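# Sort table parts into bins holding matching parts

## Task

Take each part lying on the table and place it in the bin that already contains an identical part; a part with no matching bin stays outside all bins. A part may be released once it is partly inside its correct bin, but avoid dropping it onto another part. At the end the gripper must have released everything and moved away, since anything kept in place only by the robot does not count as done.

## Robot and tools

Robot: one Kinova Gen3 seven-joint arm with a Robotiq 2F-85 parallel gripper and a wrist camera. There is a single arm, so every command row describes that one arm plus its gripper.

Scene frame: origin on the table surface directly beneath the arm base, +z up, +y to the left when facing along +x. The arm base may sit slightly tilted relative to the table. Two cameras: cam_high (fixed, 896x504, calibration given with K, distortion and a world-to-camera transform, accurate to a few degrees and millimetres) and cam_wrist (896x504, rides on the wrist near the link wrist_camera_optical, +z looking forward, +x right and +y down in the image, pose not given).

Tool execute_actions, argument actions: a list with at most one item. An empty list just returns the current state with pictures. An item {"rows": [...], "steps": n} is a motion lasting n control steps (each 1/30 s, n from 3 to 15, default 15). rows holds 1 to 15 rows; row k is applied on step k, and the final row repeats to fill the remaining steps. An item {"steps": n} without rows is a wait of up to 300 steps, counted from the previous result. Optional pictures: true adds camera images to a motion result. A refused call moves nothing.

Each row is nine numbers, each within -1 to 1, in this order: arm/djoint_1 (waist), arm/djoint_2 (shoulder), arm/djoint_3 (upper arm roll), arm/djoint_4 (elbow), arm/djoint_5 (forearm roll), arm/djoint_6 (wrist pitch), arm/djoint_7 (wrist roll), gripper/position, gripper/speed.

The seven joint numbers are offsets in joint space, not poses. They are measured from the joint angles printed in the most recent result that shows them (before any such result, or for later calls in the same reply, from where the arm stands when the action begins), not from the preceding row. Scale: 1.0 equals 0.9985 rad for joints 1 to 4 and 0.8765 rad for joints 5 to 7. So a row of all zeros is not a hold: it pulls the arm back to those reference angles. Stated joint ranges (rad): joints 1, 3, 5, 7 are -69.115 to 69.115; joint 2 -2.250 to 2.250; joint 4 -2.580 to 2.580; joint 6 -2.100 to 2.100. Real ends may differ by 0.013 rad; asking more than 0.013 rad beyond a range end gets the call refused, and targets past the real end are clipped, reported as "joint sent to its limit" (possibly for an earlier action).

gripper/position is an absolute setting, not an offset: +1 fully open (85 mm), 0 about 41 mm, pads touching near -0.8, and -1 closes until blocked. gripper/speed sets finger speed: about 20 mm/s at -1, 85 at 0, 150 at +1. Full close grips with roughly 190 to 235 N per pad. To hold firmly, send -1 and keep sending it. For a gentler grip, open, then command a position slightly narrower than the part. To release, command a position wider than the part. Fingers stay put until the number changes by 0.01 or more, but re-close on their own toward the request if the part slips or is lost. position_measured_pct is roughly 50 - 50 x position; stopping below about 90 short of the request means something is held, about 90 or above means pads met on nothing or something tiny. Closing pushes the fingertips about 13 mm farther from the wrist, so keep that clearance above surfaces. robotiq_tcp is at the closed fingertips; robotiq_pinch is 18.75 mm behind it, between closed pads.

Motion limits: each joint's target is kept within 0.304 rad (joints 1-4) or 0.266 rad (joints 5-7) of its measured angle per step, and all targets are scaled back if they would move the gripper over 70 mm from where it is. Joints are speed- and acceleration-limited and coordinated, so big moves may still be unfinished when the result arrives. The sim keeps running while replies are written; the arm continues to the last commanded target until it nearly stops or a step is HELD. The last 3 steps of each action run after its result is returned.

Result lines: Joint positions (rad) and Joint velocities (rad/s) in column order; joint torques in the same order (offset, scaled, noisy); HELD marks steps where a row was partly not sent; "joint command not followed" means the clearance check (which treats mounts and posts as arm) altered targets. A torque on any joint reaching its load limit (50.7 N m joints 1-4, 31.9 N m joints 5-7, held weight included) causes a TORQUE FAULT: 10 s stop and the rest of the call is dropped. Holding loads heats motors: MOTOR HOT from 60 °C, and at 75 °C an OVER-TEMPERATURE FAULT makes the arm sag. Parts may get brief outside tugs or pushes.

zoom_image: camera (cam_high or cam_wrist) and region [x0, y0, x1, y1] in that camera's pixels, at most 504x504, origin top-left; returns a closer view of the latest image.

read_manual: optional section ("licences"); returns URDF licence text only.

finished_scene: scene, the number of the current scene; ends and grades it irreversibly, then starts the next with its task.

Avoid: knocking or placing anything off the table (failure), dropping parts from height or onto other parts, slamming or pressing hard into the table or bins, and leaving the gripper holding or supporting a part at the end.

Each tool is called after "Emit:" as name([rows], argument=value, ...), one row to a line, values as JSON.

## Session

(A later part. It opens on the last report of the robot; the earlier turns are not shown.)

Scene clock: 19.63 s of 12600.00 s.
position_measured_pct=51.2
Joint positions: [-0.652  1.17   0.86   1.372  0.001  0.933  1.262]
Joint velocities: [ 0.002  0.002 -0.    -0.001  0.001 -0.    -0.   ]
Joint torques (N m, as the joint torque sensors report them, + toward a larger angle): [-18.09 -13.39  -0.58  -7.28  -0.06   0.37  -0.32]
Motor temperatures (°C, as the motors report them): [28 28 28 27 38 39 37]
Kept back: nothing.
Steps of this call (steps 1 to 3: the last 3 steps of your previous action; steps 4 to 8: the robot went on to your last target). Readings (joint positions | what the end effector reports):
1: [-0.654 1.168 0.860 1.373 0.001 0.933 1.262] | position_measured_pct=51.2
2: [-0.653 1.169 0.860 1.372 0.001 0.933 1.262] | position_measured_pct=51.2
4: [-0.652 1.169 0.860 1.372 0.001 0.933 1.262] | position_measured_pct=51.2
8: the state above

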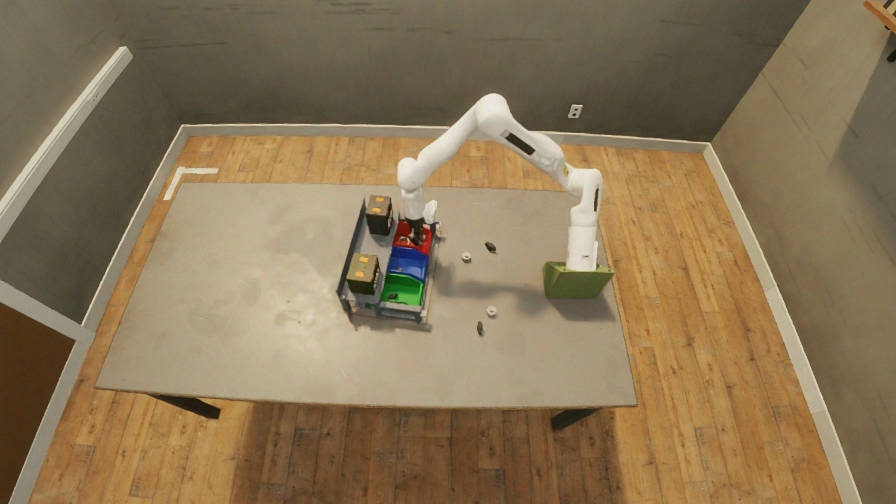

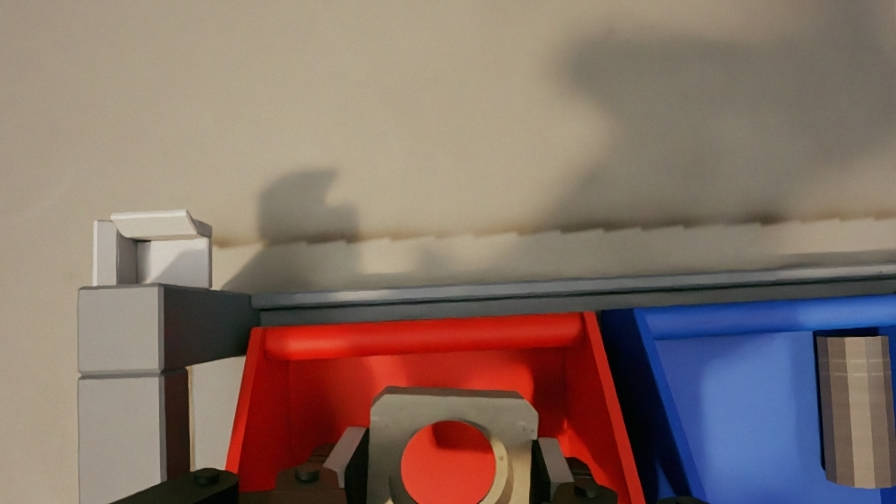

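Emit:
execute_actions([
  {"rows":[[0.018,0,0,0,0,-0.012,0,-1,0]],"steps":10},
])

Emit:
execute_actions([
  {"rows":[[0,0,0,0,0,0,0,0.2,0]],"steps":12},
])

Emit:
execute_actions([
  {"rows":[[-0.136,-0.085,0.046,-0.042,0,0.212,0,0.2,0]]},
])

Emit:
execute_actions([
  {"rows":[[-0.35,-0.18,0.15,0.8,0,-0.5,-0.508,0.2,0]]},
])

Emit:
execute_actions([
  {"steps":28},
])

Emit:
execute_actions([
  {"rows":[[0.172,0.1015,-0.098,0.217,0,-0.46,0,0.2,0]]},
])

Emit:
execute_actions([
  {"steps":15},
], pictures=true)

Scene clock: 20.13 s of 12600.00 s.
position_measured_pct=51.2
Joint positions: [-0.634  1.17   0.861  1.373  0.001  0.923  1.262]
Joint velocities: [ 0.002  0.001 -0.01  -0.004 -0.002 -0.002  0.   ]
Joint torques (N m, as the joint torque sensors report them, + toward a larger angle): [-18.02 -13.1   -0.47  -7.18  -0.02   0.48  -0.47]
Motor temperatures (°C, as the motors report them): [28 28 28 27 38 39 37]
Steps of this call (steps 1 to 8: the robot went on to your last target; steps 9 to 15: the first 7 steps of this action). Readings (joint positions | what the end effector reports):
9: [-0.650 1.170 0.860 1.372 0.001 0.933 1.262] | position_measured_pct=51.2
10: [-0.644 1.170 0.859 1.372 0.000 0.930 1.262] | position_measured_pct=51.2
12: [-0.635 1.170 0.860 1.373 0.001 0.924 1.262] | position_measured_pct=51.2
15: the state above

Scene clock: 20.53 s of 12600.00 s.
position_measured_pct=40.5
Joint positions: [-0.634  1.17   0.86   1.372  0.001  0.923  1.262]
Joint velocities: [0.002 0.    0.    0.001 0.001 0.    0.001]
Joint torques (N m, as the joint torque sensors report them, + toward a larger angle): [-17.75 -13.17  -1.02  -7.31   0.13   0.43  -0.39]
Motor temperatures (°C, as the motors report them): [28 28 28 27 38 39 37]
Steps of this call (steps 1 to 3: the last 3 steps of your previous action; steps 4 to 12: the first 9 steps of this action, its rows measured from where the robot was after step 3). Readings (joint positions | what the end effector reports):
3: [-0.634 1.170 0.860 1.372 0.001 0.923 1.262] | position_measured_pct=51.2
4: [-0.634 1.170 0.860 1.372 0.001 0.923 1.262] | position_measured_pct=51.2
5: [-0.634 1.170 0.860 1.372 0.001 0.923 1.262] | position_measured_pct=51.2
7: [-0.634 1.170 0.860 1.372 0.001 0.923 1.262] | position_measured_pct=46.4
11: [-0.634 1.170 0.860 1.372 0.001 0.923 1.262] | position_measured_pct=40.5
12: the state above

Scene clock: 21.03 s of 12600.00 s.
position_measured_pct=40.1
Joint positions: [-0.766  1.087  0.906  1.33   0.001  1.108  1.262]
Joint velocities: [-0.024 -0.016  0.007  0.016  0.002  0.01  -0.002]
Joint torques (N m, as the joint torque sensors report them, + toward a larger angle): [-17.09 -11.98  -0.6   -7.97  -0.02   0.16  -0.22]
Motor temperatures (°C, as the motors report them): [28 28 28 27 38 39 37]
Steps of this call (steps 1 to 3: the last 3 steps of your previous action; steps 4 to 15: the first 12 steps of this action, its rows measured from where the robot was after step 3). Readings (joint positions | what the end effector reports):
3: [-0.634 1.170 0.860 1.372 0.001 0.923 1.262] | position_measured_pct=40.1
4: [-0.635 1.169 0.860 1.372 0.001 0.924 1.262] | position_measured_pct=40.1
5: [-0.641 1.165 0.862 1.372 0.001 0.931 1.262] | position_measured_pct=40.1
7: [-0.671 1.147 0.871 1.364 0.001 0.967 1.262] | position_measured_pct=40.1
11: [-0.750 1.097 0.899 1.335 0.001 1.081 1.262] | position_measured_pct=40.1
15: the state above

Scene clock: 21.53 s of 12600.00 s.
position_measured_pct=40.1
Joint positions: [-1.034  0.946  1.023  1.665  0.001  0.815  0.972]
Joint velocities: [-0.516 -0.249  0.231  1.338  0.001 -0.976 -1.035]
Joint torques (N m, as the joint torque sensors report them, + toward a larger angle): [-11.31  -6.25  -0.64  -6.71   0.15  -0.05   0.18]
Motor temperatures (°C, as the motors report them): [28 28 28 27 38 39 37]
Steps of this call (steps 1 to 3: the last 3 steps of your previous action; steps 4 to 15: the first 12 steps of this action, its rows measured from where the robot was after step 3). Readings (joint positions | what the end effector reports):
3: [-0.768 1.086 0.906 1.330 0.001 1.109 1.262] | position_measured_pct=40.1
4: [-0.770 1.085 0.906 1.332 0.001 1.107 1.261] | position_measured_pct=40.1
5: [-0.777 1.081 0.909 1.338 0.001 1.102 1.257] | position_measured_pct=40.1
7: [-0.808 1.063 0.922 1.366 0.001 1.077 1.234] | position_measured_pct=40.1
11: [-0.931 0.996 0.978 1.487 0.001 0.968 1.127] | position_measured_pct=40.1
15: the state above

Scene clock: 22.47 s of 12600.00 s.
position_measured_pct=40.1
Joint positions: [-1.118  0.906  1.056  2.129  0.001  0.67   0.816]
Joint velocities: [ 0.    -0.001  0.     0.001 -0.001 -0.    -0.   ]
Joint torques (N m, as the joint torque sensors report them, + toward a larger angle): [-10.13  -5.26  -0.76  -5.13   0.1    0.34  -0.19]
Motor temperatures (°C, as the motors report them): [28 28 28 27 38 39 37]
Kept back: nothing.
Steps of this call (steps 1 to 3: the last 3 steps of your previous action; steps 4 to 28: the robot went on to your last target). Readings (joint positions | what the end effector reports):
1: [-1.050 0.939 1.030 1.707 0.001 0.786 0.941] | position_measured_pct=40.1
2: [-1.061 0.933 1.035 1.746 0.001 0.763 0.916] | position_measured_pct=40.1
4: [-1.076 0.926 1.042 1.815 0.001 0.733 0.884] | position_measured_pct=40.1
8: [-1.093 0.918 1.048 1.937 0.001 0.705 0.854] | position_measured_pct=40.1
28: the state above

Scene clock: 22.87 s of 12600.00 s.
position_measured_pct=40.1
Joint positions: [-0.966  0.996  0.969  2.322  0.001  0.329  0.816]
Joint velocities: [ 0.293  0.174 -0.18   0.403  0.001 -1.043 -0.   ]
Joint torques (N m, as the joint torque sensors report them, + toward a larger angle): [-11.83  -6.89  -0.63  -2.72   0.18   0.16  -0.34]
Motor temperatures (°C, as the motors report them): [28 28 28 27 38 39 37]
Steps of this call (steps 1 to 12: the first 12 steps of this action). Readings (joint positions | what the end effector reports):
1: [-1.116 0.907 1.055 2.130 0.001 0.669 0.816] | position_measured_pct=40.1
2: [-1.111 0.910 1.053 2.135 0.001 0.663 0.816] | position_measured_pct=40.1
4: [-1.087 0.924 1.041 2.161 0.001 0.629 0.816] | position_measured_pct=40.1
8: [-1.016 0.966 0.999 2.256 0.001 0.489 0.816] | position_measured_pct=40.1
12: the state above

Scene clock: 23.37 s of 12600.00 s.
position_measured_pct=40.1
Joint positions: [-0.946  1.007  0.958  2.346  0.001  0.267  0.816]
Joint velocities: [ 0.001  0.001 -0.001 -0.001  0.002 -0.     0.001]
Joint torques (N m, as the joint torque sensors report them, + toward a larger angle): [-9.59 -6.46 -0.67 -1.95  0.1   0.22 -0.07]
Motor temperatures (°C, as the motors report them): [28 28 28 27 38 39 37]
Kept back: nothing.
Steps of this call (steps 1 to 3: the last 3 steps of your previous action; steps 4 to 15: the robot went on to your last target). Readings (joint positions | what the end effector reports):
1: [-0.958 1.001 0.963 2.334 0.001 0.299 0.816] | position_measured_pct=40.1
2: [-0.953 1.003 0.960 2.341 0.001 0.279 0.816] | position_measured_pct=40.1
4: [-0.950 1.005 0.958 2.345 0.001 0.268 0.816] | position_measured_pct=40.1
8: [-0.947 1.007 0.958 2.346 0.001 0.267 0.816] | position_measured_pct=40.1
15: the state above

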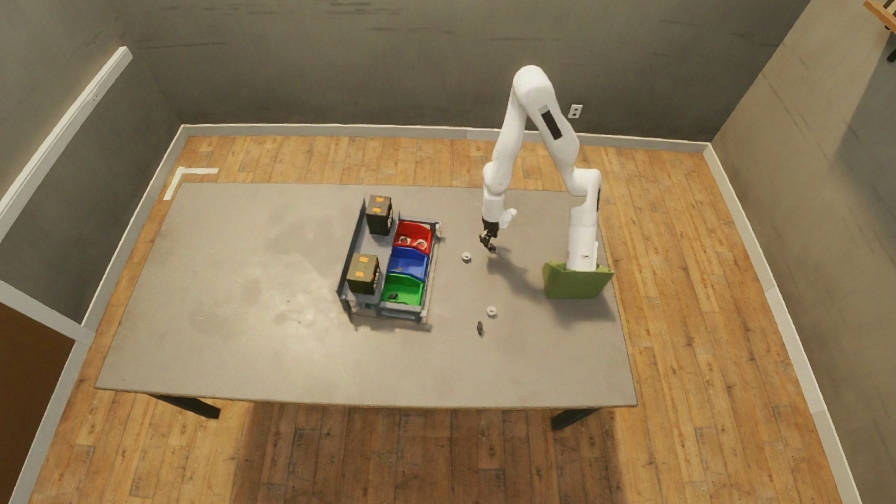

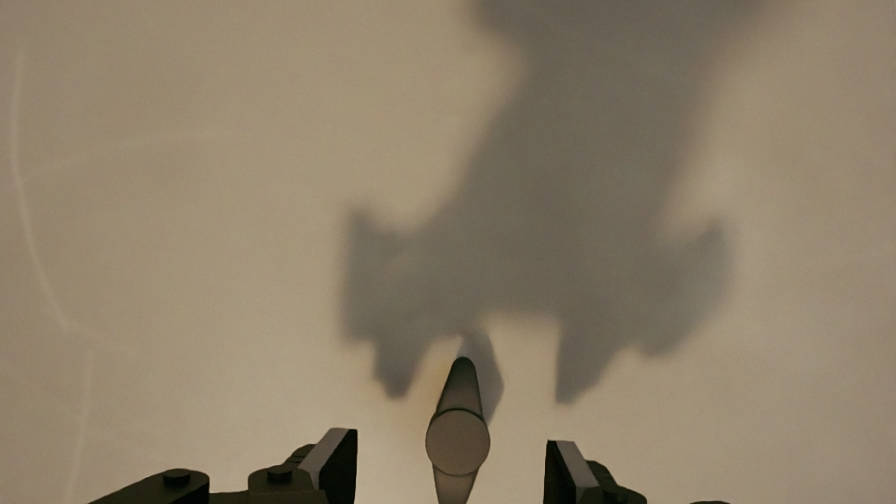

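Emit:
execute_actions([
  {"rows":[[0.0995,0.064,-0.05,0.02,0,-0.145,-0.07,0,0]]},
])

Emit:
execute_actions([
  {"rows":[[0,0,0,0,0,0,0,-1,0]]},
])

Emit:
execute_actions([
  {"rows":[[-0.27,-0.17,0.14,-0.28,0,0.64,0,-1,0]]},
])

Emit:
execute_actions([
  {"steps":18},
])

Emit:
execute_actions([
  {"rows":[[0.05,0.16,-0.22,-0.6,0,0.4,0.235,-1,0]]},
])

Emit:
execute_actions([
  {"steps":20},
])

Emit:
execute_actions([
  {"rows":[[0.277,0.3,-0.124,-0.46,0,0.21,0,-1,0]]},
])

Emit:
execute_actions([
  {"steps":20},
], pictures=true)

Scene clock: 24.03 s of 12600.00 s.
position_measured_pct=49.6
Joint positions: [-0.85   1.069  0.908  2.366  0.001  0.14   0.755]
Joint velocities: [ 0.029  0.017  0.001  0.003 -0.001 -0.    -0.001]
Joint torques (N m, as the joint torque sensors report them, + toward a larger angle): [-10.38  -7.12  -0.6   -0.72   0.05   0.16   0.06]
Motor temperatures (°C, as the motors report them): [28 28 28 27 38 39 37]
Steps of this call (steps 1 to 8: the robot went on to your last target; steps 9 to 20: the first 12 steps of this action). Readings (joint positions | what the end effector reports):
9: [-0.944 1.008 0.958 2.346 0.001 0.266 0.816] | position_measured_pct=40.1
10: [-0.937 1.013 0.955 2.347 0.001 0.259 0.813] | position_measured_pct=40.5
12: [-0.906 1.033 0.942 2.352 0.001 0.225 0.797] | position_measured_pct=44.8
16: [-0.854 1.067 0.910 2.365 0.001 0.146 0.758] | position_measured_pct=49.6
20: the state above

Scene clock: 24.53 s of 12600.00 s.
position_measured_pct=74.6
Joint positions: [-0.849  1.069  0.909  2.366  0.001  0.141  0.755]
Joint velocities: [-0.008 -0.007  0.004  0.003  0.001  0.004  0.001]
Joint torques (N m, as the joint torque sensors report them, + toward a larger angle): [-8.96 -6.01 -1.65 -0.86 -0.11  0.04 -0.18]
Motor temperatures (°C, as the motors report them): [28 28 28 27 38 39 37]
Steps of this call (steps 1 to 3: the last 3 steps of your previous action; steps 4 to 15: the first 12 steps of this action, its rows measured from where the robot was after step 3). Readings (joint positions | what the end effector reports):
3: [-0.848 1.070 0.908 2.366 0.001 0.140 0.755] | position_measured_pct=49.6
4: [-0.848 1.070 0.908 2.366 0.001 0.140 0.755] | position_measured_pct=49.6
5: [-0.848 1.070 0.908 2.366 0.001 0.140 0.755] | position_measured_pct=50.4
7: [-0.848 1.070 0.908 2.366 0.001 0.140 0.755] | position_measured_pct=54.4
11: [-0.848 1.070 0.908 2.366 0.001 0.140 0.755] | position_measured_pct=65.9
15: the state above

Scene clock: 25.03 s of 12600.00 s.
position_measured_pct=75.8
Joint positions: [-1.054  0.941  1.015  2.152  0.001  0.439  0.755]
Joint velocities: [-0.396 -0.25   0.23  -0.452 -0.002  1.215  0.002]
Joint torques (N m, as the joint torque sensors report them, + toward a larger angle): [-9.04 -5.17 -0.78 -2.69  0.36  0.23 -0.36]
Motor temperatures (°C, as the motors report them): [28 28 28 27 38 39 37]
Steps of this call (steps 1 to 3: the last 3 steps of your previous action; steps 4 to 15: the first 12 steps of this action, its rows measured from where the robot was after step 3). Readings (joint positions | what the end effector reports):
3: [-0.849 1.069 0.909 2.366 0.001 0.141 0.755] | position_measured_pct=75.8
4: [-0.851 1.068 0.909 2.365 0.001 0.141 0.755] | position_measured_pct=75.8
5: [-0.857 1.064 0.911 2.361 0.001 0.147 0.755] | position_measured_pct=75.8
7: [-0.887 1.046 0.925 2.334 0.001 0.173 0.755] | position_measured_pct=75.8
11: [-0.979 0.988 0.972 2.238 0.001 0.281 0.755] | position_measured_pct=75.8
15: the state above

Scene clock: 25.63 s of 12600.00 s.
position_measured_pct=75.8
Joint positions: [-1.119  0.9    1.048  2.087  0.001  0.702  0.755]
Joint velocities: [-0.004 -0.002 -0.    -0.     0.    -0.     0.002]
Joint torques (N m, as the joint torque sensors report them, + toward a larger angle): [-11.02  -5.62  -0.89  -5.4   -0.08   0.23  -0.26]
Motor temperatures (°C, as the motors report them): [28 28 28 27 38 39 37]
Kept back: nothing.
Steps of this call (steps 1 to 3: the last 3 steps of your previous action; steps 4 to 18: the robot went on to your last target). Readings (joint positions | what the end effector reports):
1: [-1.066 0.933 1.022 2.138 0.001 0.479 0.755] | position_measured_pct=75.8
2: [-1.076 0.926 1.028 2.127 0.001 0.520 0.755] | position_measured_pct=75.8
4: [-1.095 0.914 1.037 2.108 0.001 0.601 0.755] | position_measured_pct=75.8
8: [-1.115 0.902 1.048 2.088 0.001 0.699 0.755] | position_measured_pct=75.8
18: the state above

Scene clock: 26.03 s of 12600.00 s.
position_measured_pct=75.8
Joint positions: [-1.082  1.017  0.886  1.786  0.001  0.941  0.907]
Joint velocities: [ 0.057  0.208 -0.305 -1.026 -0.002  0.557  0.286]
Joint torques (N m, as the joint torque sensors report them, + toward a larger angle): [-11.68  -9.84  -0.34  -6.77   0.2    0.22  -0.23]
Motor temperatures (°C, as the motors report them): [28 28 28 27 38 39 37]
Steps of this call (steps 1 to 12: the first 12 steps of this action). Readings (joint positions | what the end effector reports):
1: [-1.118 0.901 1.048 2.086 0.001 0.702 0.756] | position_measured_pct=75.8
2: [-1.117 0.904 1.045 2.080 0.001 0.707 0.759] | position_measured_pct=75.8
4: [-1.111 0.920 1.026 2.053 0.002 0.731 0.777] | position_measured_pct=75.8
8: [-1.093 0.977 0.947 1.932 0.001 0.836 0.851] | position_measured_pct=75.8
12: the state above

Scene clock: 26.70 s of 12600.00 s.
position_measured_pct=75.8
Joint positions: [-1.069  1.059  0.829  1.487  0.001  1.052  0.961]
Joint velocities: [ 0.001  0.001  0.     0.     0.001 -0.     0.001]
Joint torques (N m, as the joint torque sensors report them, + toward a larger angle): [-14.12 -10.45  -0.94  -9.1   -0.1   -0.28  -0.15]
Motor temperatures (°C, as the motors report them): [28 28 28 27 38 39 37]
Kept back: nothing.
Steps of this call (steps 1 to 3: the last 3 steps of your previous action; steps 4 to 20: the robot went on to your last target). Readings (joint positions | what the end effector reports):
1: [-1.080 1.023 0.877 1.752 0.001 0.958 0.915] | position_measured_pct=75.8
2: [-1.078 1.029 0.870 1.719 0.001 0.972 0.922] | position_measured_pct=75.8
4: [-1.076 1.037 0.858 1.654 0.001 0.995 0.933] | position_measured_pct=75.8
8: [-1.071 1.052 0.837 1.535 0.001 1.035 0.953] | position_measured_pct=75.8
20: the state above

Scene clock: 27.10 s of 12600.00 s.
position_measured_pct=75.8
Joint positions: [-0.856  1.29   0.733  1.167  0.001  1.193  0.961]
Joint velocities: [ 0.497  0.543 -0.241 -1.138 -0.     0.344  0.002]
Joint torques (N m, as the joint torque sensors report them, + toward a larger angle): [-18.04 -16.17  -0.64  -8.28   0.08   0.29  -0.18]
Motor temperatures (°C, as the motors report them): [28 28 28 27 38 39 37]
Steps of this call (steps 1 to 12: the first 12 steps of this action). Readings (joint positions | what the end effector reports):
1: [-1.067 1.061 0.828 1.486 0.001 1.053 0.961] | position_measured_pct=75.8
2: [-1.061 1.067 0.826 1.480 0.001 1.056 0.961] | position_measured_pct=75.8
4: [-1.034 1.097 0.816 1.452 0.001 1.072 0.961] | position_measured_pct=75.8
8: [-0.936 1.203 0.772 1.332 0.001 1.137 0.961] | position_measured_pct=75.8
12: the state above

Scene clock: 27.77 s of 12600.00 s.
position_measured_pct=75.8
Joint positions: [-0.792  1.359  0.705  1.028  0.001  1.236  0.961]
Joint velocities: [ 0.001  0.    -0.001 -0.     0.001 -0.    -0.001]
Joint torques (N m, as the joint torque sensors report them, + toward a larger angle): [-18.16 -16.09  -0.81  -8.62  -0.2    0.21  -0.21]
Motor temperatures (°C, as the motors report them): [28 28 28 27 38 39 37]
Kept back: nothing.
Steps of this call (steps 1 to 3: the last 3 steps of your previous action; steps 4 to 20: the robot went on to your last target). Readings (joint positions | what the end effector reports):
1: [-0.841 1.307 0.726 1.132 0.001 1.204 0.961] | position_measured_pct=75.8
2: [-0.827 1.321 0.719 1.101 0.001 1.214 0.961] | position_measured_pct=75.8
4: [-0.808 1.342 0.710 1.057 0.001 1.227 0.961] | position_measured_pct=75.8
8: [-0.796 1.355 0.705 1.030 0.001 1.236 0.961] | position_measured_pct=75.8
20: the state above

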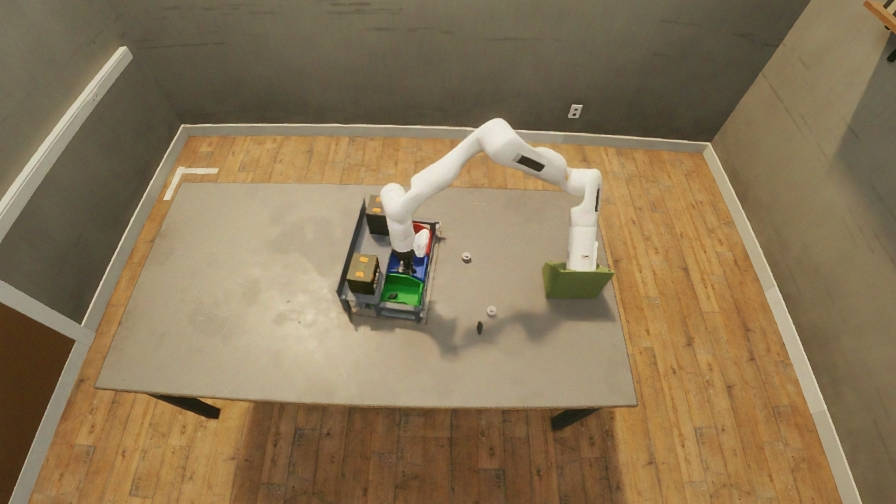

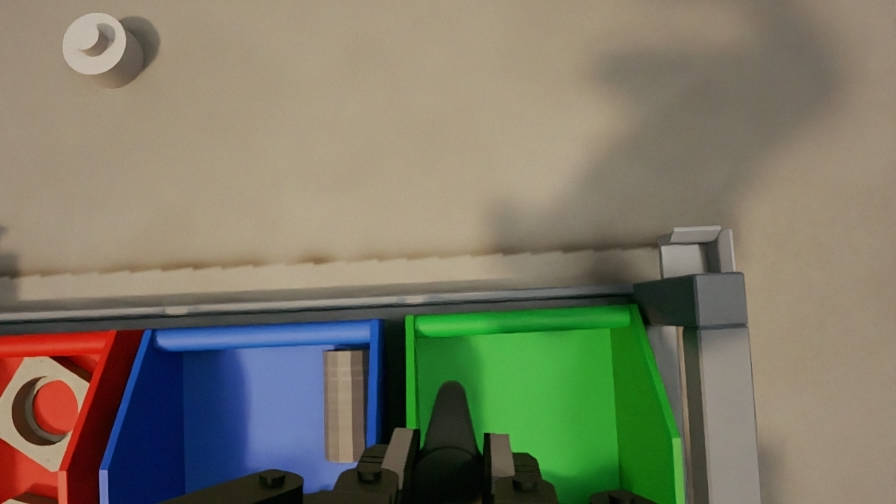

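Emit:
execute_actions([
  {"rows":[[0.078,0.106,-0.02,0,0,-0.145,0,-1,0]]},
])

Emit:
execute_actions([
  {"rows":[[0,0,0,0,0,0,0,-0.28,0]],"steps":12},
], pictures=true)

Emit:
execute_actions([
  {"rows":[[-0.078,-0.106,0.02,0,0,0.145,0,-0.28,0]]},
])

Emit:
execute_actions([
  {"rows":[[-0.36,-0.07,-0.2,0.5,0,-0.25,1,0.2,0]]},
])

Emit:
execute_actions([
  {"steps":30},
])

Emit:
execute_actions([
  {"rows":[[0.054,0.207,-0.05,0.148,0,-0.425,0.56,0.2,0]]},
])

Emit:
execute_actions([
  {"steps":18},
], pictures=true)

Scene clock: 28.47 s of 12600.00 s.
position_measured_pct=75.8
Joint positions: [-0.716  1.463  0.685  1.029  0.001  1.109  0.961]
Joint velocities: [ 0.01   0.015  0.003 -0.015  0.001 -0.003 -0.001]
Joint torques (N m, as the joint torque sensors report them, + toward a larger angle): [-18.72 -17.36  -1.23  -7.86  -0.42   0.29  -0.32]
Motor temperatures (°C, as the motors report them): [28 28 28 27 38 39 37]
Steps of this call (steps 1 to 9: the robot went on to your last target; steps 10 to 21: the first 12 steps of this action). Readings (joint positions | what the end effector reports):
10: [-0.791 1.360 0.705 1.028 0.001 1.235 0.961] | position_measured_pct=75.8
11: [-0.787 1.366 0.704 1.027 0.001 1.230 0.961] | position_measured_pct=75.8
13: [-0.766 1.395 0.699 1.025 0.001 1.198 0.961] | position_measured_pct=75.8
17: [-0.720 1.457 0.686 1.030 0.001 1.117 0.961] | position_measured_pct=75.8
21: the state above

Scene clock: 28.87 s of 12600.00 s.
position_measured_pct=64.3
Joint positions: [-0.715  1.464  0.685  1.028  0.001  1.109  0.961]
Joint velocities: [-0.    -0.002  0.    -0.     0.001 -0.     0.001]
Joint torques (N m, as the joint torque sensors report them, + toward a larger angle): [-18.63 -17.4   -0.78  -8.17  -0.16   0.21  -0.14]
Motor temperatures (°C, as the motors report them): [28 28 28 27 38 39 37]
Steps of this call (steps 1 to 3: the last 3 steps of your previous action; steps 4 to 12: the first 9 steps of this action, its rows measured from where the robot was after step 3). Readings (joint positions | what the end effector reports):
3: [-0.715 1.464 0.685 1.028 0.001 1.109 0.961] | position_measured_pct=75.8
4: [-0.715 1.464 0.685 1.028 0.001 1.109 0.961] | position_measured_pct=75.8
5: [-0.715 1.464 0.685 1.028 0.001 1.109 0.961] | position_measured_pct=75.4
7: [-0.715 1.464 0.685 1.028 0.001 1.109 0.961] | position_measured_pct=71.0
11: [-0.715 1.464 0.685 1.028 0.001 1.109 0.961] | position_measured_pct=64.7
12: the state above

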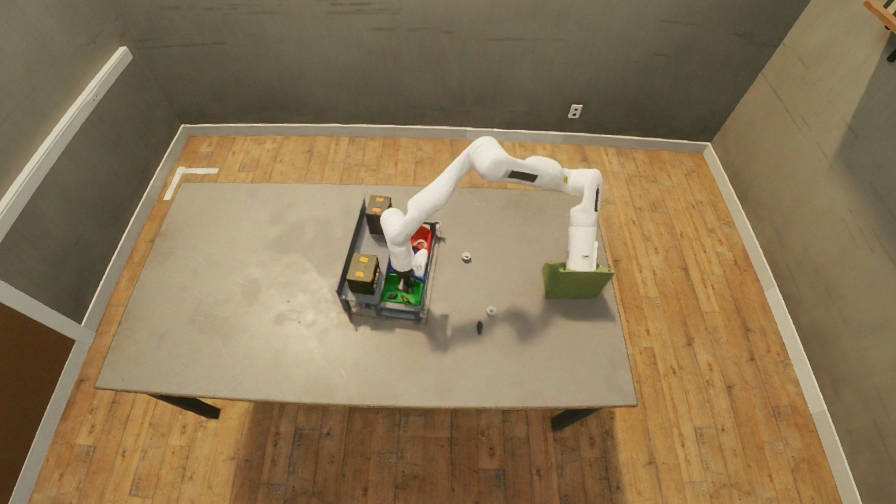

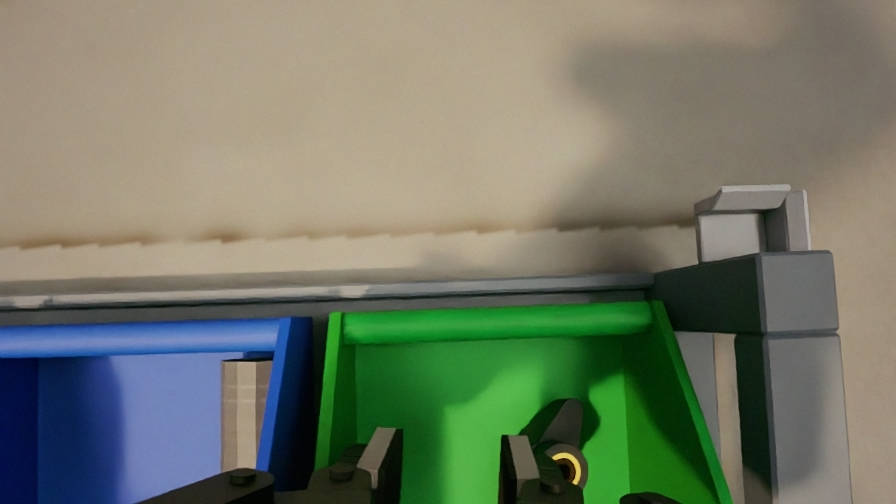

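Scene clock: 29.37 s of 12600.00 s.
position_measured_pct=63.9
Joint positions: [-0.791  1.36   0.705  1.028  0.001  1.236  0.961]
Joint velocities: [-0.01  -0.016 -0.003  0.014  0.     0.002 -0.002]
Joint torques (N m, as the joint torque sensors report them, + toward a larger angle): [-17.61 -16.46  -0.93  -9.27  -0.18   0.4   -0.16]
Motor temperatures (°C, as the motors report them): [28 28 28 27 38 39 37]
Steps of this call (steps 1 to 3: the last 3 steps of your previous action; steps 4 to 15: the first 12 steps of this action, its rows measured from where the robot was after step 3). Readings (joint positions | what the end effector reports):
3: [-0.715 1.464 0.685 1.028 0.001 1.109 0.961] | position_measured_pct=63.9
4: [-0.716 1.462 0.685 1.028 0.001 1.110 0.961] | position_measured_pct=63.9
5: [-0.720 1.457 0.686 1.030 0.001 1.116 0.961] | position_measured_pct=63.9
7: [-0.741 1.428 0.690 1.031 0.001 1.148 0.961] | position_measured_pct=63.9
11: [-0.788 1.365 0.704 1.026 0.001 1.228 0.961] | position_measured_pct=63.9
15: the state above

Scene clock: 29.87 s of 12600.00 s.
position_measured_pct=40.5
Joint positions: [-1.004  1.315  0.585  1.269  0.001  1.103  1.172]
Joint velocities: [-0.548 -0.098 -0.306  0.911 -0.002 -0.324  0.82 ]
Joint torques (N m, as the joint torque sensors report them, + toward a larger angle): [-12.98 -15.45  -0.56  -7.48   0.26   0.16  -0.25]
Motor temperatures (°C, as the motors report them): [28 28 28 27 38 39 37]
Steps of this call (steps 1 to 3: the last 3 steps of your previous action; steps 4 to 15: the first 12 steps of this action, its rows measured from where the robot was after step 3). Readings (joint positions | what the end effector reports):
3: [-0.792 1.359 0.705 1.028 0.001 1.236 0.961] | position_measured_pct=63.9
4: [-0.794 1.358 0.705 1.029 0.001 1.235 0.962] | position_measured_pct=63.9
5: [-0.800 1.356 0.702 1.035 0.002 1.231 0.966] | position_measured_pct=63.5
7: [-0.828 1.348 0.687 1.063 0.003 1.210 0.989] | position_measured_pct=59.1
11: [-0.922 1.330 0.631 1.157 0.001 1.152 1.072] | position_measured_pct=48.0
15: the state above

Scene clock: 30.87 s of 12600.00 s.
position_measured_pct=40.1
Joint positions: [-1.152  1.289  0.505  1.527  0.001  1.017  1.838]
Joint velocities: [ 0.     0.001  0.     0.     0.001 -0.    -0.002]
Joint torques (N m, as the joint torque sensors report them, + toward a larger angle): [-11.54 -14.94  -0.85  -7.74   0.23   0.17  -0.08]
Motor temperatures (°C, as the motors report them): [28 28 28 27 38 39 37]
Kept back: nothing.
Steps of this call (steps 1 to 3: the last 3 steps of your previous action; steps 4 to 30: the robot went on to your last target). Readings (joint positions | what the end effector reports):
1: [-1.023 1.312 0.575 1.300 0.001 1.092 1.200] | position_measured_pct=40.5
2: [-1.040 1.309 0.566 1.331 0.001 1.082 1.232] | position_measured_pct=40.1
4: [-1.075 1.303 0.546 1.392 0.001 1.062 1.308] | position_measured_pct=40.1
8: [-1.118 1.296 0.521 1.471 0.000 1.036 1.470] | position_measured_pct=40.1
30: the state above

Scene clock: 31.27 s of 12600.00 s.
position_measured_pct=40.1
Joint positions: [-1.107  1.461  0.463  1.651  0.001  0.718  2.186]
Joint velocities: [ 0.077  0.299 -0.068  0.212  0.    -0.658  1.215]
Joint torques (N m, as the joint torque sensors report them, + toward a larger angle): [-11.27 -17.11  -1.51  -6.46   0.16   0.35  -0.15]
Motor temperatures (°C, as the motors report them): [28 28 28 27 38 39 37]
Steps of this call (steps 1 to 12: the first 12 steps of this action). Readings (joint positions | what the end effector reports):
1: [-1.151 1.290 0.505 1.528 0.001 1.016 1.839] | position_measured_pct=40.1
2: [-1.150 1.296 0.504 1.531 0.001 1.010 1.845] | position_measured_pct=40.1
4: [-1.143 1.325 0.498 1.549 0.001 0.975 1.879] | position_measured_pct=40.1
8: [-1.120 1.412 0.476 1.614 0.001 0.832 2.023] | position_measured_pct=40.1
12: the state above

Scene clock: 31.87 s of 12600.00 s.
position_measured_pct=40.1
Joint positions: [-1.098  1.496  0.455  1.675  0.001  0.645  2.329]
Joint velocities: [ 0.     0.002  0.     0.001  0.002 -0.    -0.001]
Joint torques (N m, as the joint torque sensors report them, + toward a larger angle): [-11.31 -16.93  -0.75  -5.78   0.31  -0.13  -0.23]
Motor temperatures (°C, as the motors report them): [28 28 28 27 38 39 37]
Kept back: nothing.
Steps of this call (steps 1 to 3: the last 3 steps of your previous action; steps 4 to 18: the robot went on to your last target). Readings (joint positions | what the end effector reports):
1: [-1.104 1.471 0.461 1.658 0.001 0.696 2.226] | position_measured_pct=40.1
2: [-1.102 1.480 0.459 1.665 0.001 0.676 2.265] | position_measured_pct=40.1
4: [-1.099 1.491 0.456 1.673 0.001 0.651 2.316] | position_measured_pct=40.1
8: [-1.098 1.494 0.455 1.675 0.001 0.645 2.328] | position_measured_pct=40.1
18: the state above

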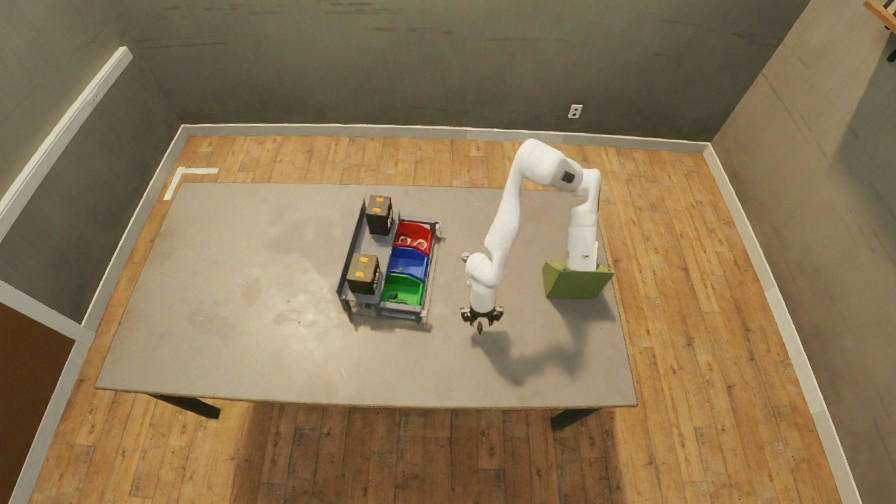

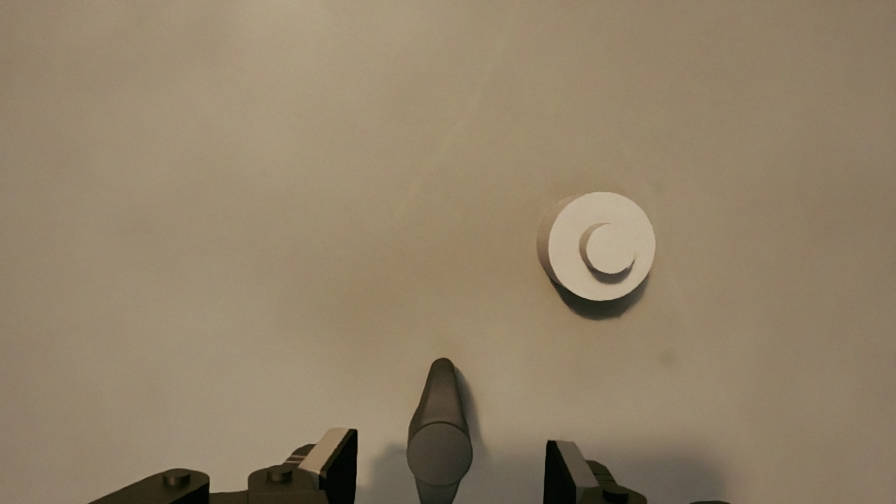

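Emit:
execute_actions([
  {"rows":[[0.029,0.055,0,0,0,-0.072,-0.06,0,0]]},
])

Emit:
execute_actions([
  {"rows":[[0,0,0,0,0,0,0,-1,0]]},
])

Emit:
execute_actions([
  {"rows":[[-0.1,-0.3,0.05,-0.2,0,0.55,-0.5,-1,0]]},
])

Emit:
execute_actions([
  {"steps":20},
])

Emit:
execute_actions([
  {"rows":[[0.377,0.108,0.2,-0.448,0,0.197,-1,-1,0]]},
])

Emit:
execute_actions([
  {"steps":32},
], pictures=true)

Scene clock: 32.43 s of 12600.00 s.
position_measured_pct=49.6
Joint positions: [-1.069  1.55   0.455  1.675  0.001  0.581  2.276]
Joint velocities: [ 0.005  0.008 -0.    -0.001 -0.     0.001 -0.002]
Joint torques (N m, as the joint torque sensors report them, + toward a larger angle): [-10.93 -17.4   -1.03  -5.14  -0.07   0.17  -0.02]
Motor temperatures (°C, as the motors report them): [28 28 28 27 38 39 37]
Steps of this call (steps 1 to 5: the robot went on to your last target; steps 6 to 17: the first 12 steps of this action). Readings (joint positions | what the end effector reports):
6: [-1.097 1.497 0.455 1.675 0.001 0.644 2.328] | position_measured_pct=40.1
7: [-1.094 1.503 0.455 1.674 0.001 0.638 2.323] | position_measured_pct=40.5
9: [-1.080 1.530 0.455 1.674 0.001 0.609 2.299] | position_measured_pct=44.8
13: [-1.070 1.548 0.455 1.676 0.001 0.582 2.276] | position_measured_pct=49.6
17: the state above

Scene clock: 32.93 s of 12600.00 s.
position_measured_pct=74.6
Joint positions: [-1.069  1.55   0.455  1.675  0.001  0.582  2.276]
Joint velocities: [-0.003 -0.005 -0.     0.     0.     0.001  0.   ]
Joint torques (N m, as the joint torque sensors report them, + toward a larger angle): [-11.04 -16.3   -0.91  -5.03   0.12  -0.16  -0.3 ]
Motor temperatures (°C, as the motors report them): [28 28 28 27 38 39 37]
Steps of this call (steps 1 to 3: the last 3 steps of your previous action; steps 4 to 15: the first 12 steps of this action, its rows measured from where the robot was after step 3). Readings (joint positions | what the end effector reports):
3: [-1.069 1.550 0.455 1.675 0.001 0.581 2.276] | position_measured_pct=49.6
4: [-1.069 1.550 0.455 1.675 0.001 0.581 2.276] | position_measured_pct=49.6
5: [-1.069 1.550 0.455 1.675 0.001 0.581 2.276] | position_measured_pct=50.4
7: [-1.069 1.550 0.455 1.675 0.001 0.581 2.276] | position_measured_pct=54.4
11: [-1.069 1.550 0.455 1.675 0.001 0.581 2.276] | position_measured_pct=65.9
15: the state above

Scene clock: 33.43 s of 12600.00 s.
position_measured_pct=75.4
Joint positions: [-1.14   1.339  0.49   1.534  0.001  0.845  2.015]
Joint velocities: [-0.181 -0.539  0.101 -0.395  0.001  1.206 -1.099]
Joint torques (N m, as the joint torque sensors report them, + toward a larger angle): [ -9.45 -12.32  -1.67  -5.16   0.05   0.54  -0.11]
Motor temperatures (°C, as the motors report them): [28 28 28 27 38 39 37]
Steps of this call (steps 1 to 3: the last 3 steps of your previous action; steps 4 to 15: the first 12 steps of this action, its rows measured from where the robot was after step 3). Readings (joint positions | what the end effector reports):
3: [-1.069 1.549 0.455 1.675 0.001 0.582 2.276] | position_measured_pct=75.4
4: [-1.070 1.548 0.455 1.675 0.001 0.582 2.275] | position_measured_pct=75.4
5: [-1.072 1.542 0.456 1.672 0.001 0.587 2.271] | position_measured_pct=75.4
7: [-1.081 1.513 0.460 1.655 0.001 0.611 2.248] | position_measured_pct=75.4
11: [-1.111 1.425 0.475 1.595 0.001 0.703 2.155] | position_measured_pct=75.4
15: the state above

Scene clock: 34.10 s of 12600.00 s.
position_measured_pct=75.4
Joint positions: [-1.169  1.25   0.505  1.475  0.001  1.064  1.838]
Joint velocities: [ 0.001 -0.001 -0.     0.001  0.001 -0.    -0.001]
Joint torques (N m, as the joint torque sensors report them, + toward a larger angle): [-11.65 -15.24  -1.02  -8.35   0.05   0.09  -0.45]
Motor temperatures (°C, as the motors report them): [28 28 28 27 38 39 37]
Kept back: nothing.
Steps of this call (steps 1 to 3: the last 3 steps of your previous action; steps 4 to 20: the robot went on to your last target). Readings (joint positions | what the end effector reports):
1: [-1.145 1.322 0.493 1.522 0.001 0.885 1.980] | position_measured_pct=75.4
2: [-1.151 1.305 0.496 1.511 0.001 0.926 1.946] | position_measured_pct=75.4
4: [-1.161 1.274 0.501 1.490 0.001 1.005 1.884] | position_measured_pct=75.4
8: [-1.168 1.254 0.506 1.475 0.001 1.063 1.838] | position_measured_pct=75.4
20: the state above

Scene clock: 34.50 s of 12600.00 s.
position_measured_pct=75.4
Joint positions: [-0.945  1.318  0.626  1.231  0.001  1.169  1.62 ]
Joint velocities: [ 0.651  0.172  0.332 -0.877 -0.001  0.284 -0.929]
Joint torques (N m, as the joint torque sensors report them, + toward a larger angle): [-14.79 -15.73  -0.64  -7.88  -0.11   0.36  -0.24]
Motor temperatures (°C, as the motors report them): [28 28 28 27 38 39 37]
Steps of this call (steps 1 to 12: the first 12 steps of this action). Readings (joint positions | what the end effector reports):
1: [-1.168 1.251 0.505 1.474 0.001 1.064 1.837] | position_measured_pct=75.4
2: [-1.162 1.253 0.507 1.469 0.000 1.067 1.833] | position_measured_pct=75.4
4: [-1.133 1.264 0.522 1.441 -0.001 1.083 1.810] | position_measured_pct=75.4
8: [-1.034 1.294 0.580 1.343 0.001 1.130 1.724] | position_measured_pct=75.4
12: the state above

Scene clock: 35.57 s of 12600.00 s.
position_measured_pct=75.4
Joint positions: [-0.793  1.358  0.705  1.028  0.001  1.236  0.961]
Joint velocities: [-0.001 -0.001  0.     0.     0.002 -0.    -0.001]
Joint torques (N m, as the joint torque sensors report them, + toward a larger angle): [-17.91 -16.13  -0.74  -8.56  -0.03   0.24  -0.37]
Motor temperatures (°C, as the motors report them): [28 28 28 27 38 39 37]
Kept back: nothing.
Steps of this call (steps 1 to 3: the last 3 steps of your previous action; steps 4 to 32: the robot went on to your last target). Readings (joint positions | what the end effector reports):
1: [-0.923 1.323 0.637 1.202 0.001 1.179 1.587] | position_measured_pct=75.4
2: [-0.902 1.329 0.649 1.173 0.001 1.188 1.550] | position_measured_pct=75.4
4: [-0.866 1.338 0.669 1.124 0.001 1.204 1.469] | position_measured_pct=75.4
8: [-0.824 1.348 0.691 1.067 0.002 1.224 1.307] | position_measured_pct=75.4
32: the state above

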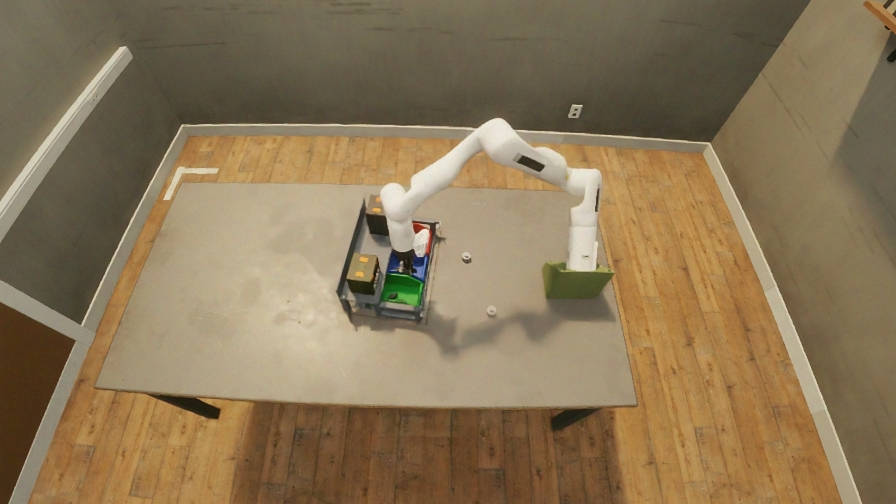

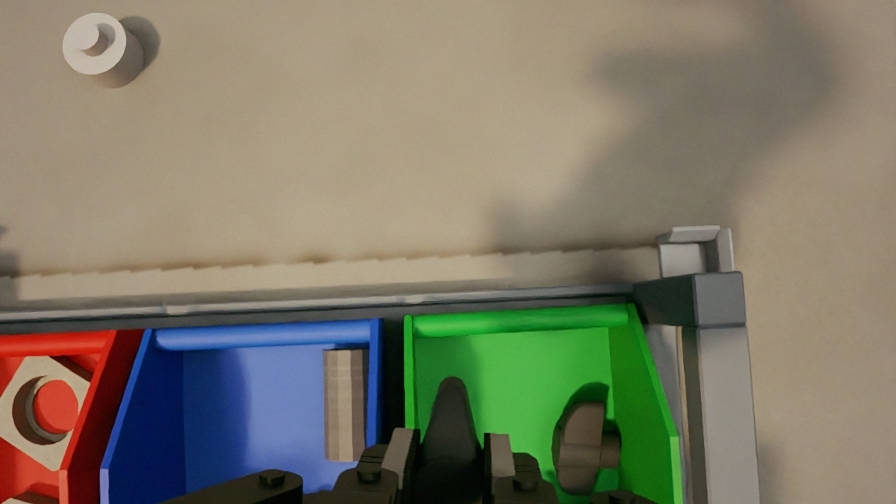

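Emit:
execute_actions([
  {"rows":[[0.085,0.114,-0.021,0,0,-0.156,0,-1,0]]},
])

Emit:
execute_actions([
  {"rows":[[0,0,0,0,0,0,0,-0.28,0]],"steps":12},
])

Emit:
execute_actions([
  {"rows":[[-0.2,-0.25,0.05,0,0,0.35,0,-0.28,0]]},
])

Emit:
execute_actions([
  {"steps":15},
], pictures=true)

Scene clock: 36.07 s of 12600.00 s.
position_measured_pct=75.4
Joint positions: [-0.71   1.47   0.684  1.029  0.001  1.1    0.961]
Joint velocities: [ 0.01   0.016  0.004 -0.019  0.    -0.005  0.001]
Joint torques (N m, as the joint torque sensors report them, + toward a larger angle): [-18.62 -17.34  -0.9   -8.12   0.19  -0.07  -0.55]
Motor temperatures (°C, as the motors report them): [28 28 28 27 38 39 37]
Steps of this call (steps 1 to 3: the robot went on to your last target; steps 4 to 15: the first 12 steps of this action). Readings (joint positions | what the end effector reports):
4: [-0.792 1.359 0.705 1.028 0.001 1.236 0.961] | position_measured_pct=75.4
5: [-0.788 1.365 0.704 1.027 0.001 1.230 0.961] | position_measured_pct=75.4
7: [-0.766 1.394 0.699 1.025 0.001 1.198 0.961] | position_measured_pct=75.4
11: [-0.716 1.461 0.685 1.030 0.001 1.112 0.961] | position_measured_pct=75.4
15: the state above

Scene clock: 36.47 s of 12600.00 s.
position_measured_pct=64.3
Joint positions: [-0.709  1.471  0.684  1.028  0.001  1.1    0.961]
Joint velocities: [-0.     0.     0.001  0.001  0.     0.    -0.001]
Joint torques (N m, as the joint torque sensors report them, + toward a larger angle): [-18.19 -17.17  -0.93  -7.95  -0.03   0.19  -0.29]
Motor temperatures (°C, as the motors report them): [28 28 28 27 38 39 37]
Steps of this call (steps 1 to 3: the last 3 steps of your previous action; steps 4 to 12: the first 9 steps of this action, its rows measured from where the robot was after step 3). Readings (joint positions | what the end effector reports):
3: [-0.709 1.471 0.684 1.028 0.001 1.100 0.961] | position_measured_pct=75.4
4: [-0.709 1.471 0.684 1.028 0.001 1.100 0.961] | position_measured_pct=75.4
5: [-0.709 1.471 0.684 1.028 0.001 1.100 0.961] | position_measured_pct=75.4
7: [-0.709 1.471 0.684 1.028 0.001 1.100 0.961] | position_measured_pct=70.6
11: [-0.709 1.471 0.684 1.028 0.001 1.100 0.961] | position_measured_pct=64.7
12: the state above

Scene clock: 36.97 s of 12600.00 s.
position_measured_pct=63.9
Joint positions: [-0.87   1.269  0.724  1.028  0.001  1.344  0.961]
Joint velocities: [-0.463 -0.579  0.122 -0.021 -0.002  0.776 -0.001]
Joint torques (N m, as the joint torque sensors report them, + toward a larger angle): [-15.92 -13.49  -0.8   -8.11  -0.33   0.07  -0.17]
Motor temperatures (°C, as the motors report them): [28 28 28 27 38 39 37]
Steps of this call (steps 1 to 3: the last 3 steps of your previous action; steps 4 to 15: the first 12 steps of this action, its rows measured from where the robot was after step 3). Readings (joint positions | what the end effector reports):
3: [-0.709 1.471 0.684 1.028 0.001 1.100 0.961] | position_measured_pct=63.9
4: [-0.710 1.469 0.684 1.028 0.001 1.100 0.961] | position_measured_pct=63.9
5: [-0.714 1.464 0.685 1.030 0.001 1.106 0.961] | position_measured_pct=63.9
7: [-0.737 1.435 0.690 1.031 0.001 1.134 0.961] | position_measured_pct=63.9
11: [-0.804 1.351 0.707 1.029 0.001 1.236 0.961] | position_measured_pct=63.9
15: the state above

Scene clock: 37.47 s of 12600.00 s.
position_measured_pct=63.9
Joint positions: [-0.908  1.221  0.734  1.028  0.001  1.406  0.961]
Joint velocities: [-0.001 -0.     0.    -0.001  0.    -0.     0.001]
Joint torques (N m, as the joint torque sensors report them, + toward a larger angle): [-16.36 -14.46  -0.99  -8.95   0.03   0.48  -0.37]
Motor temperatures (°C, as the motors report them): [28 28 28 27 38 39 37]
Kept back: nothing.
Steps of this call (steps 1 to 3: the last 3 steps of your previous action; steps 4 to 15: the robot went on to your last target). Readings (joint positions | what the end effector reports):
1: [-0.884 1.251 0.728 1.027 0.001 1.368 0.961] | position_measured_pct=63.9
2: [-0.895 1.238 0.731 1.026 0.001 1.387 0.961] | position_measured_pct=63.9
4: [-0.905 1.226 0.734 1.025 0.001 1.405 0.961] | position_measured_pct=63.9
8: [-0.907 1.223 0.734 1.028 0.001 1.406 0.961] | position_measured_pct=63.9
15: the state above

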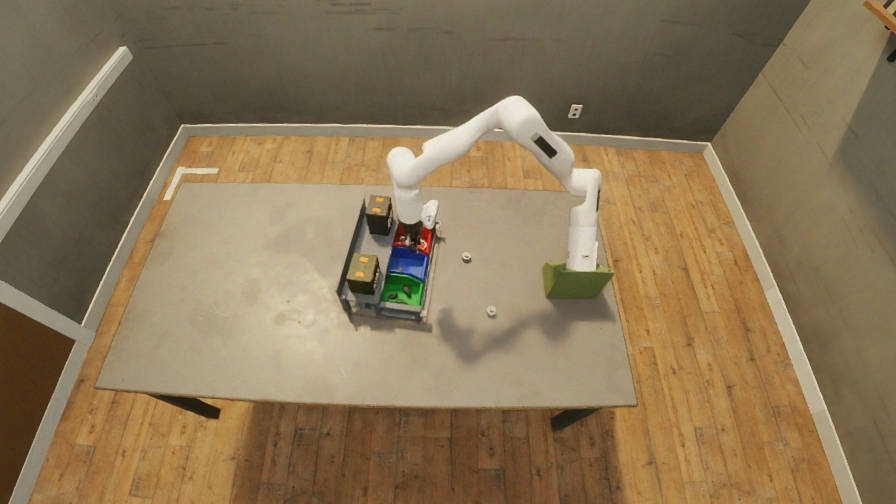

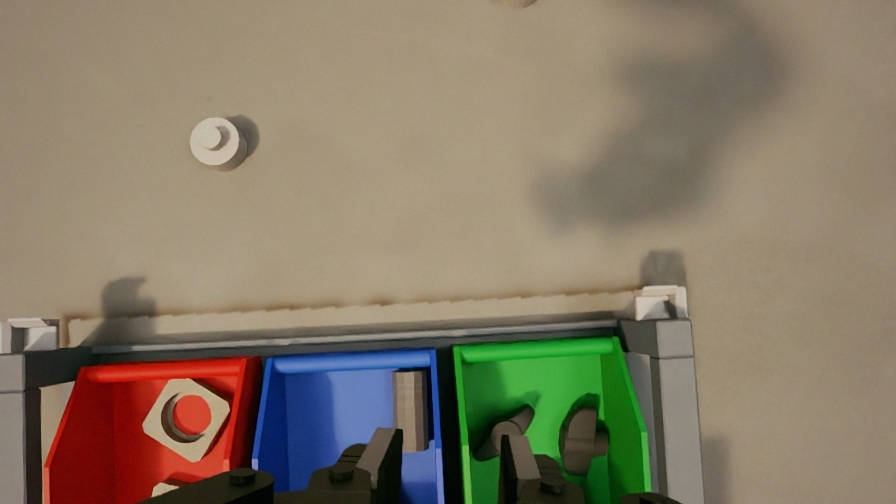

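Emit:
finished_scene(scene=2)

The scene is finished: the task was done.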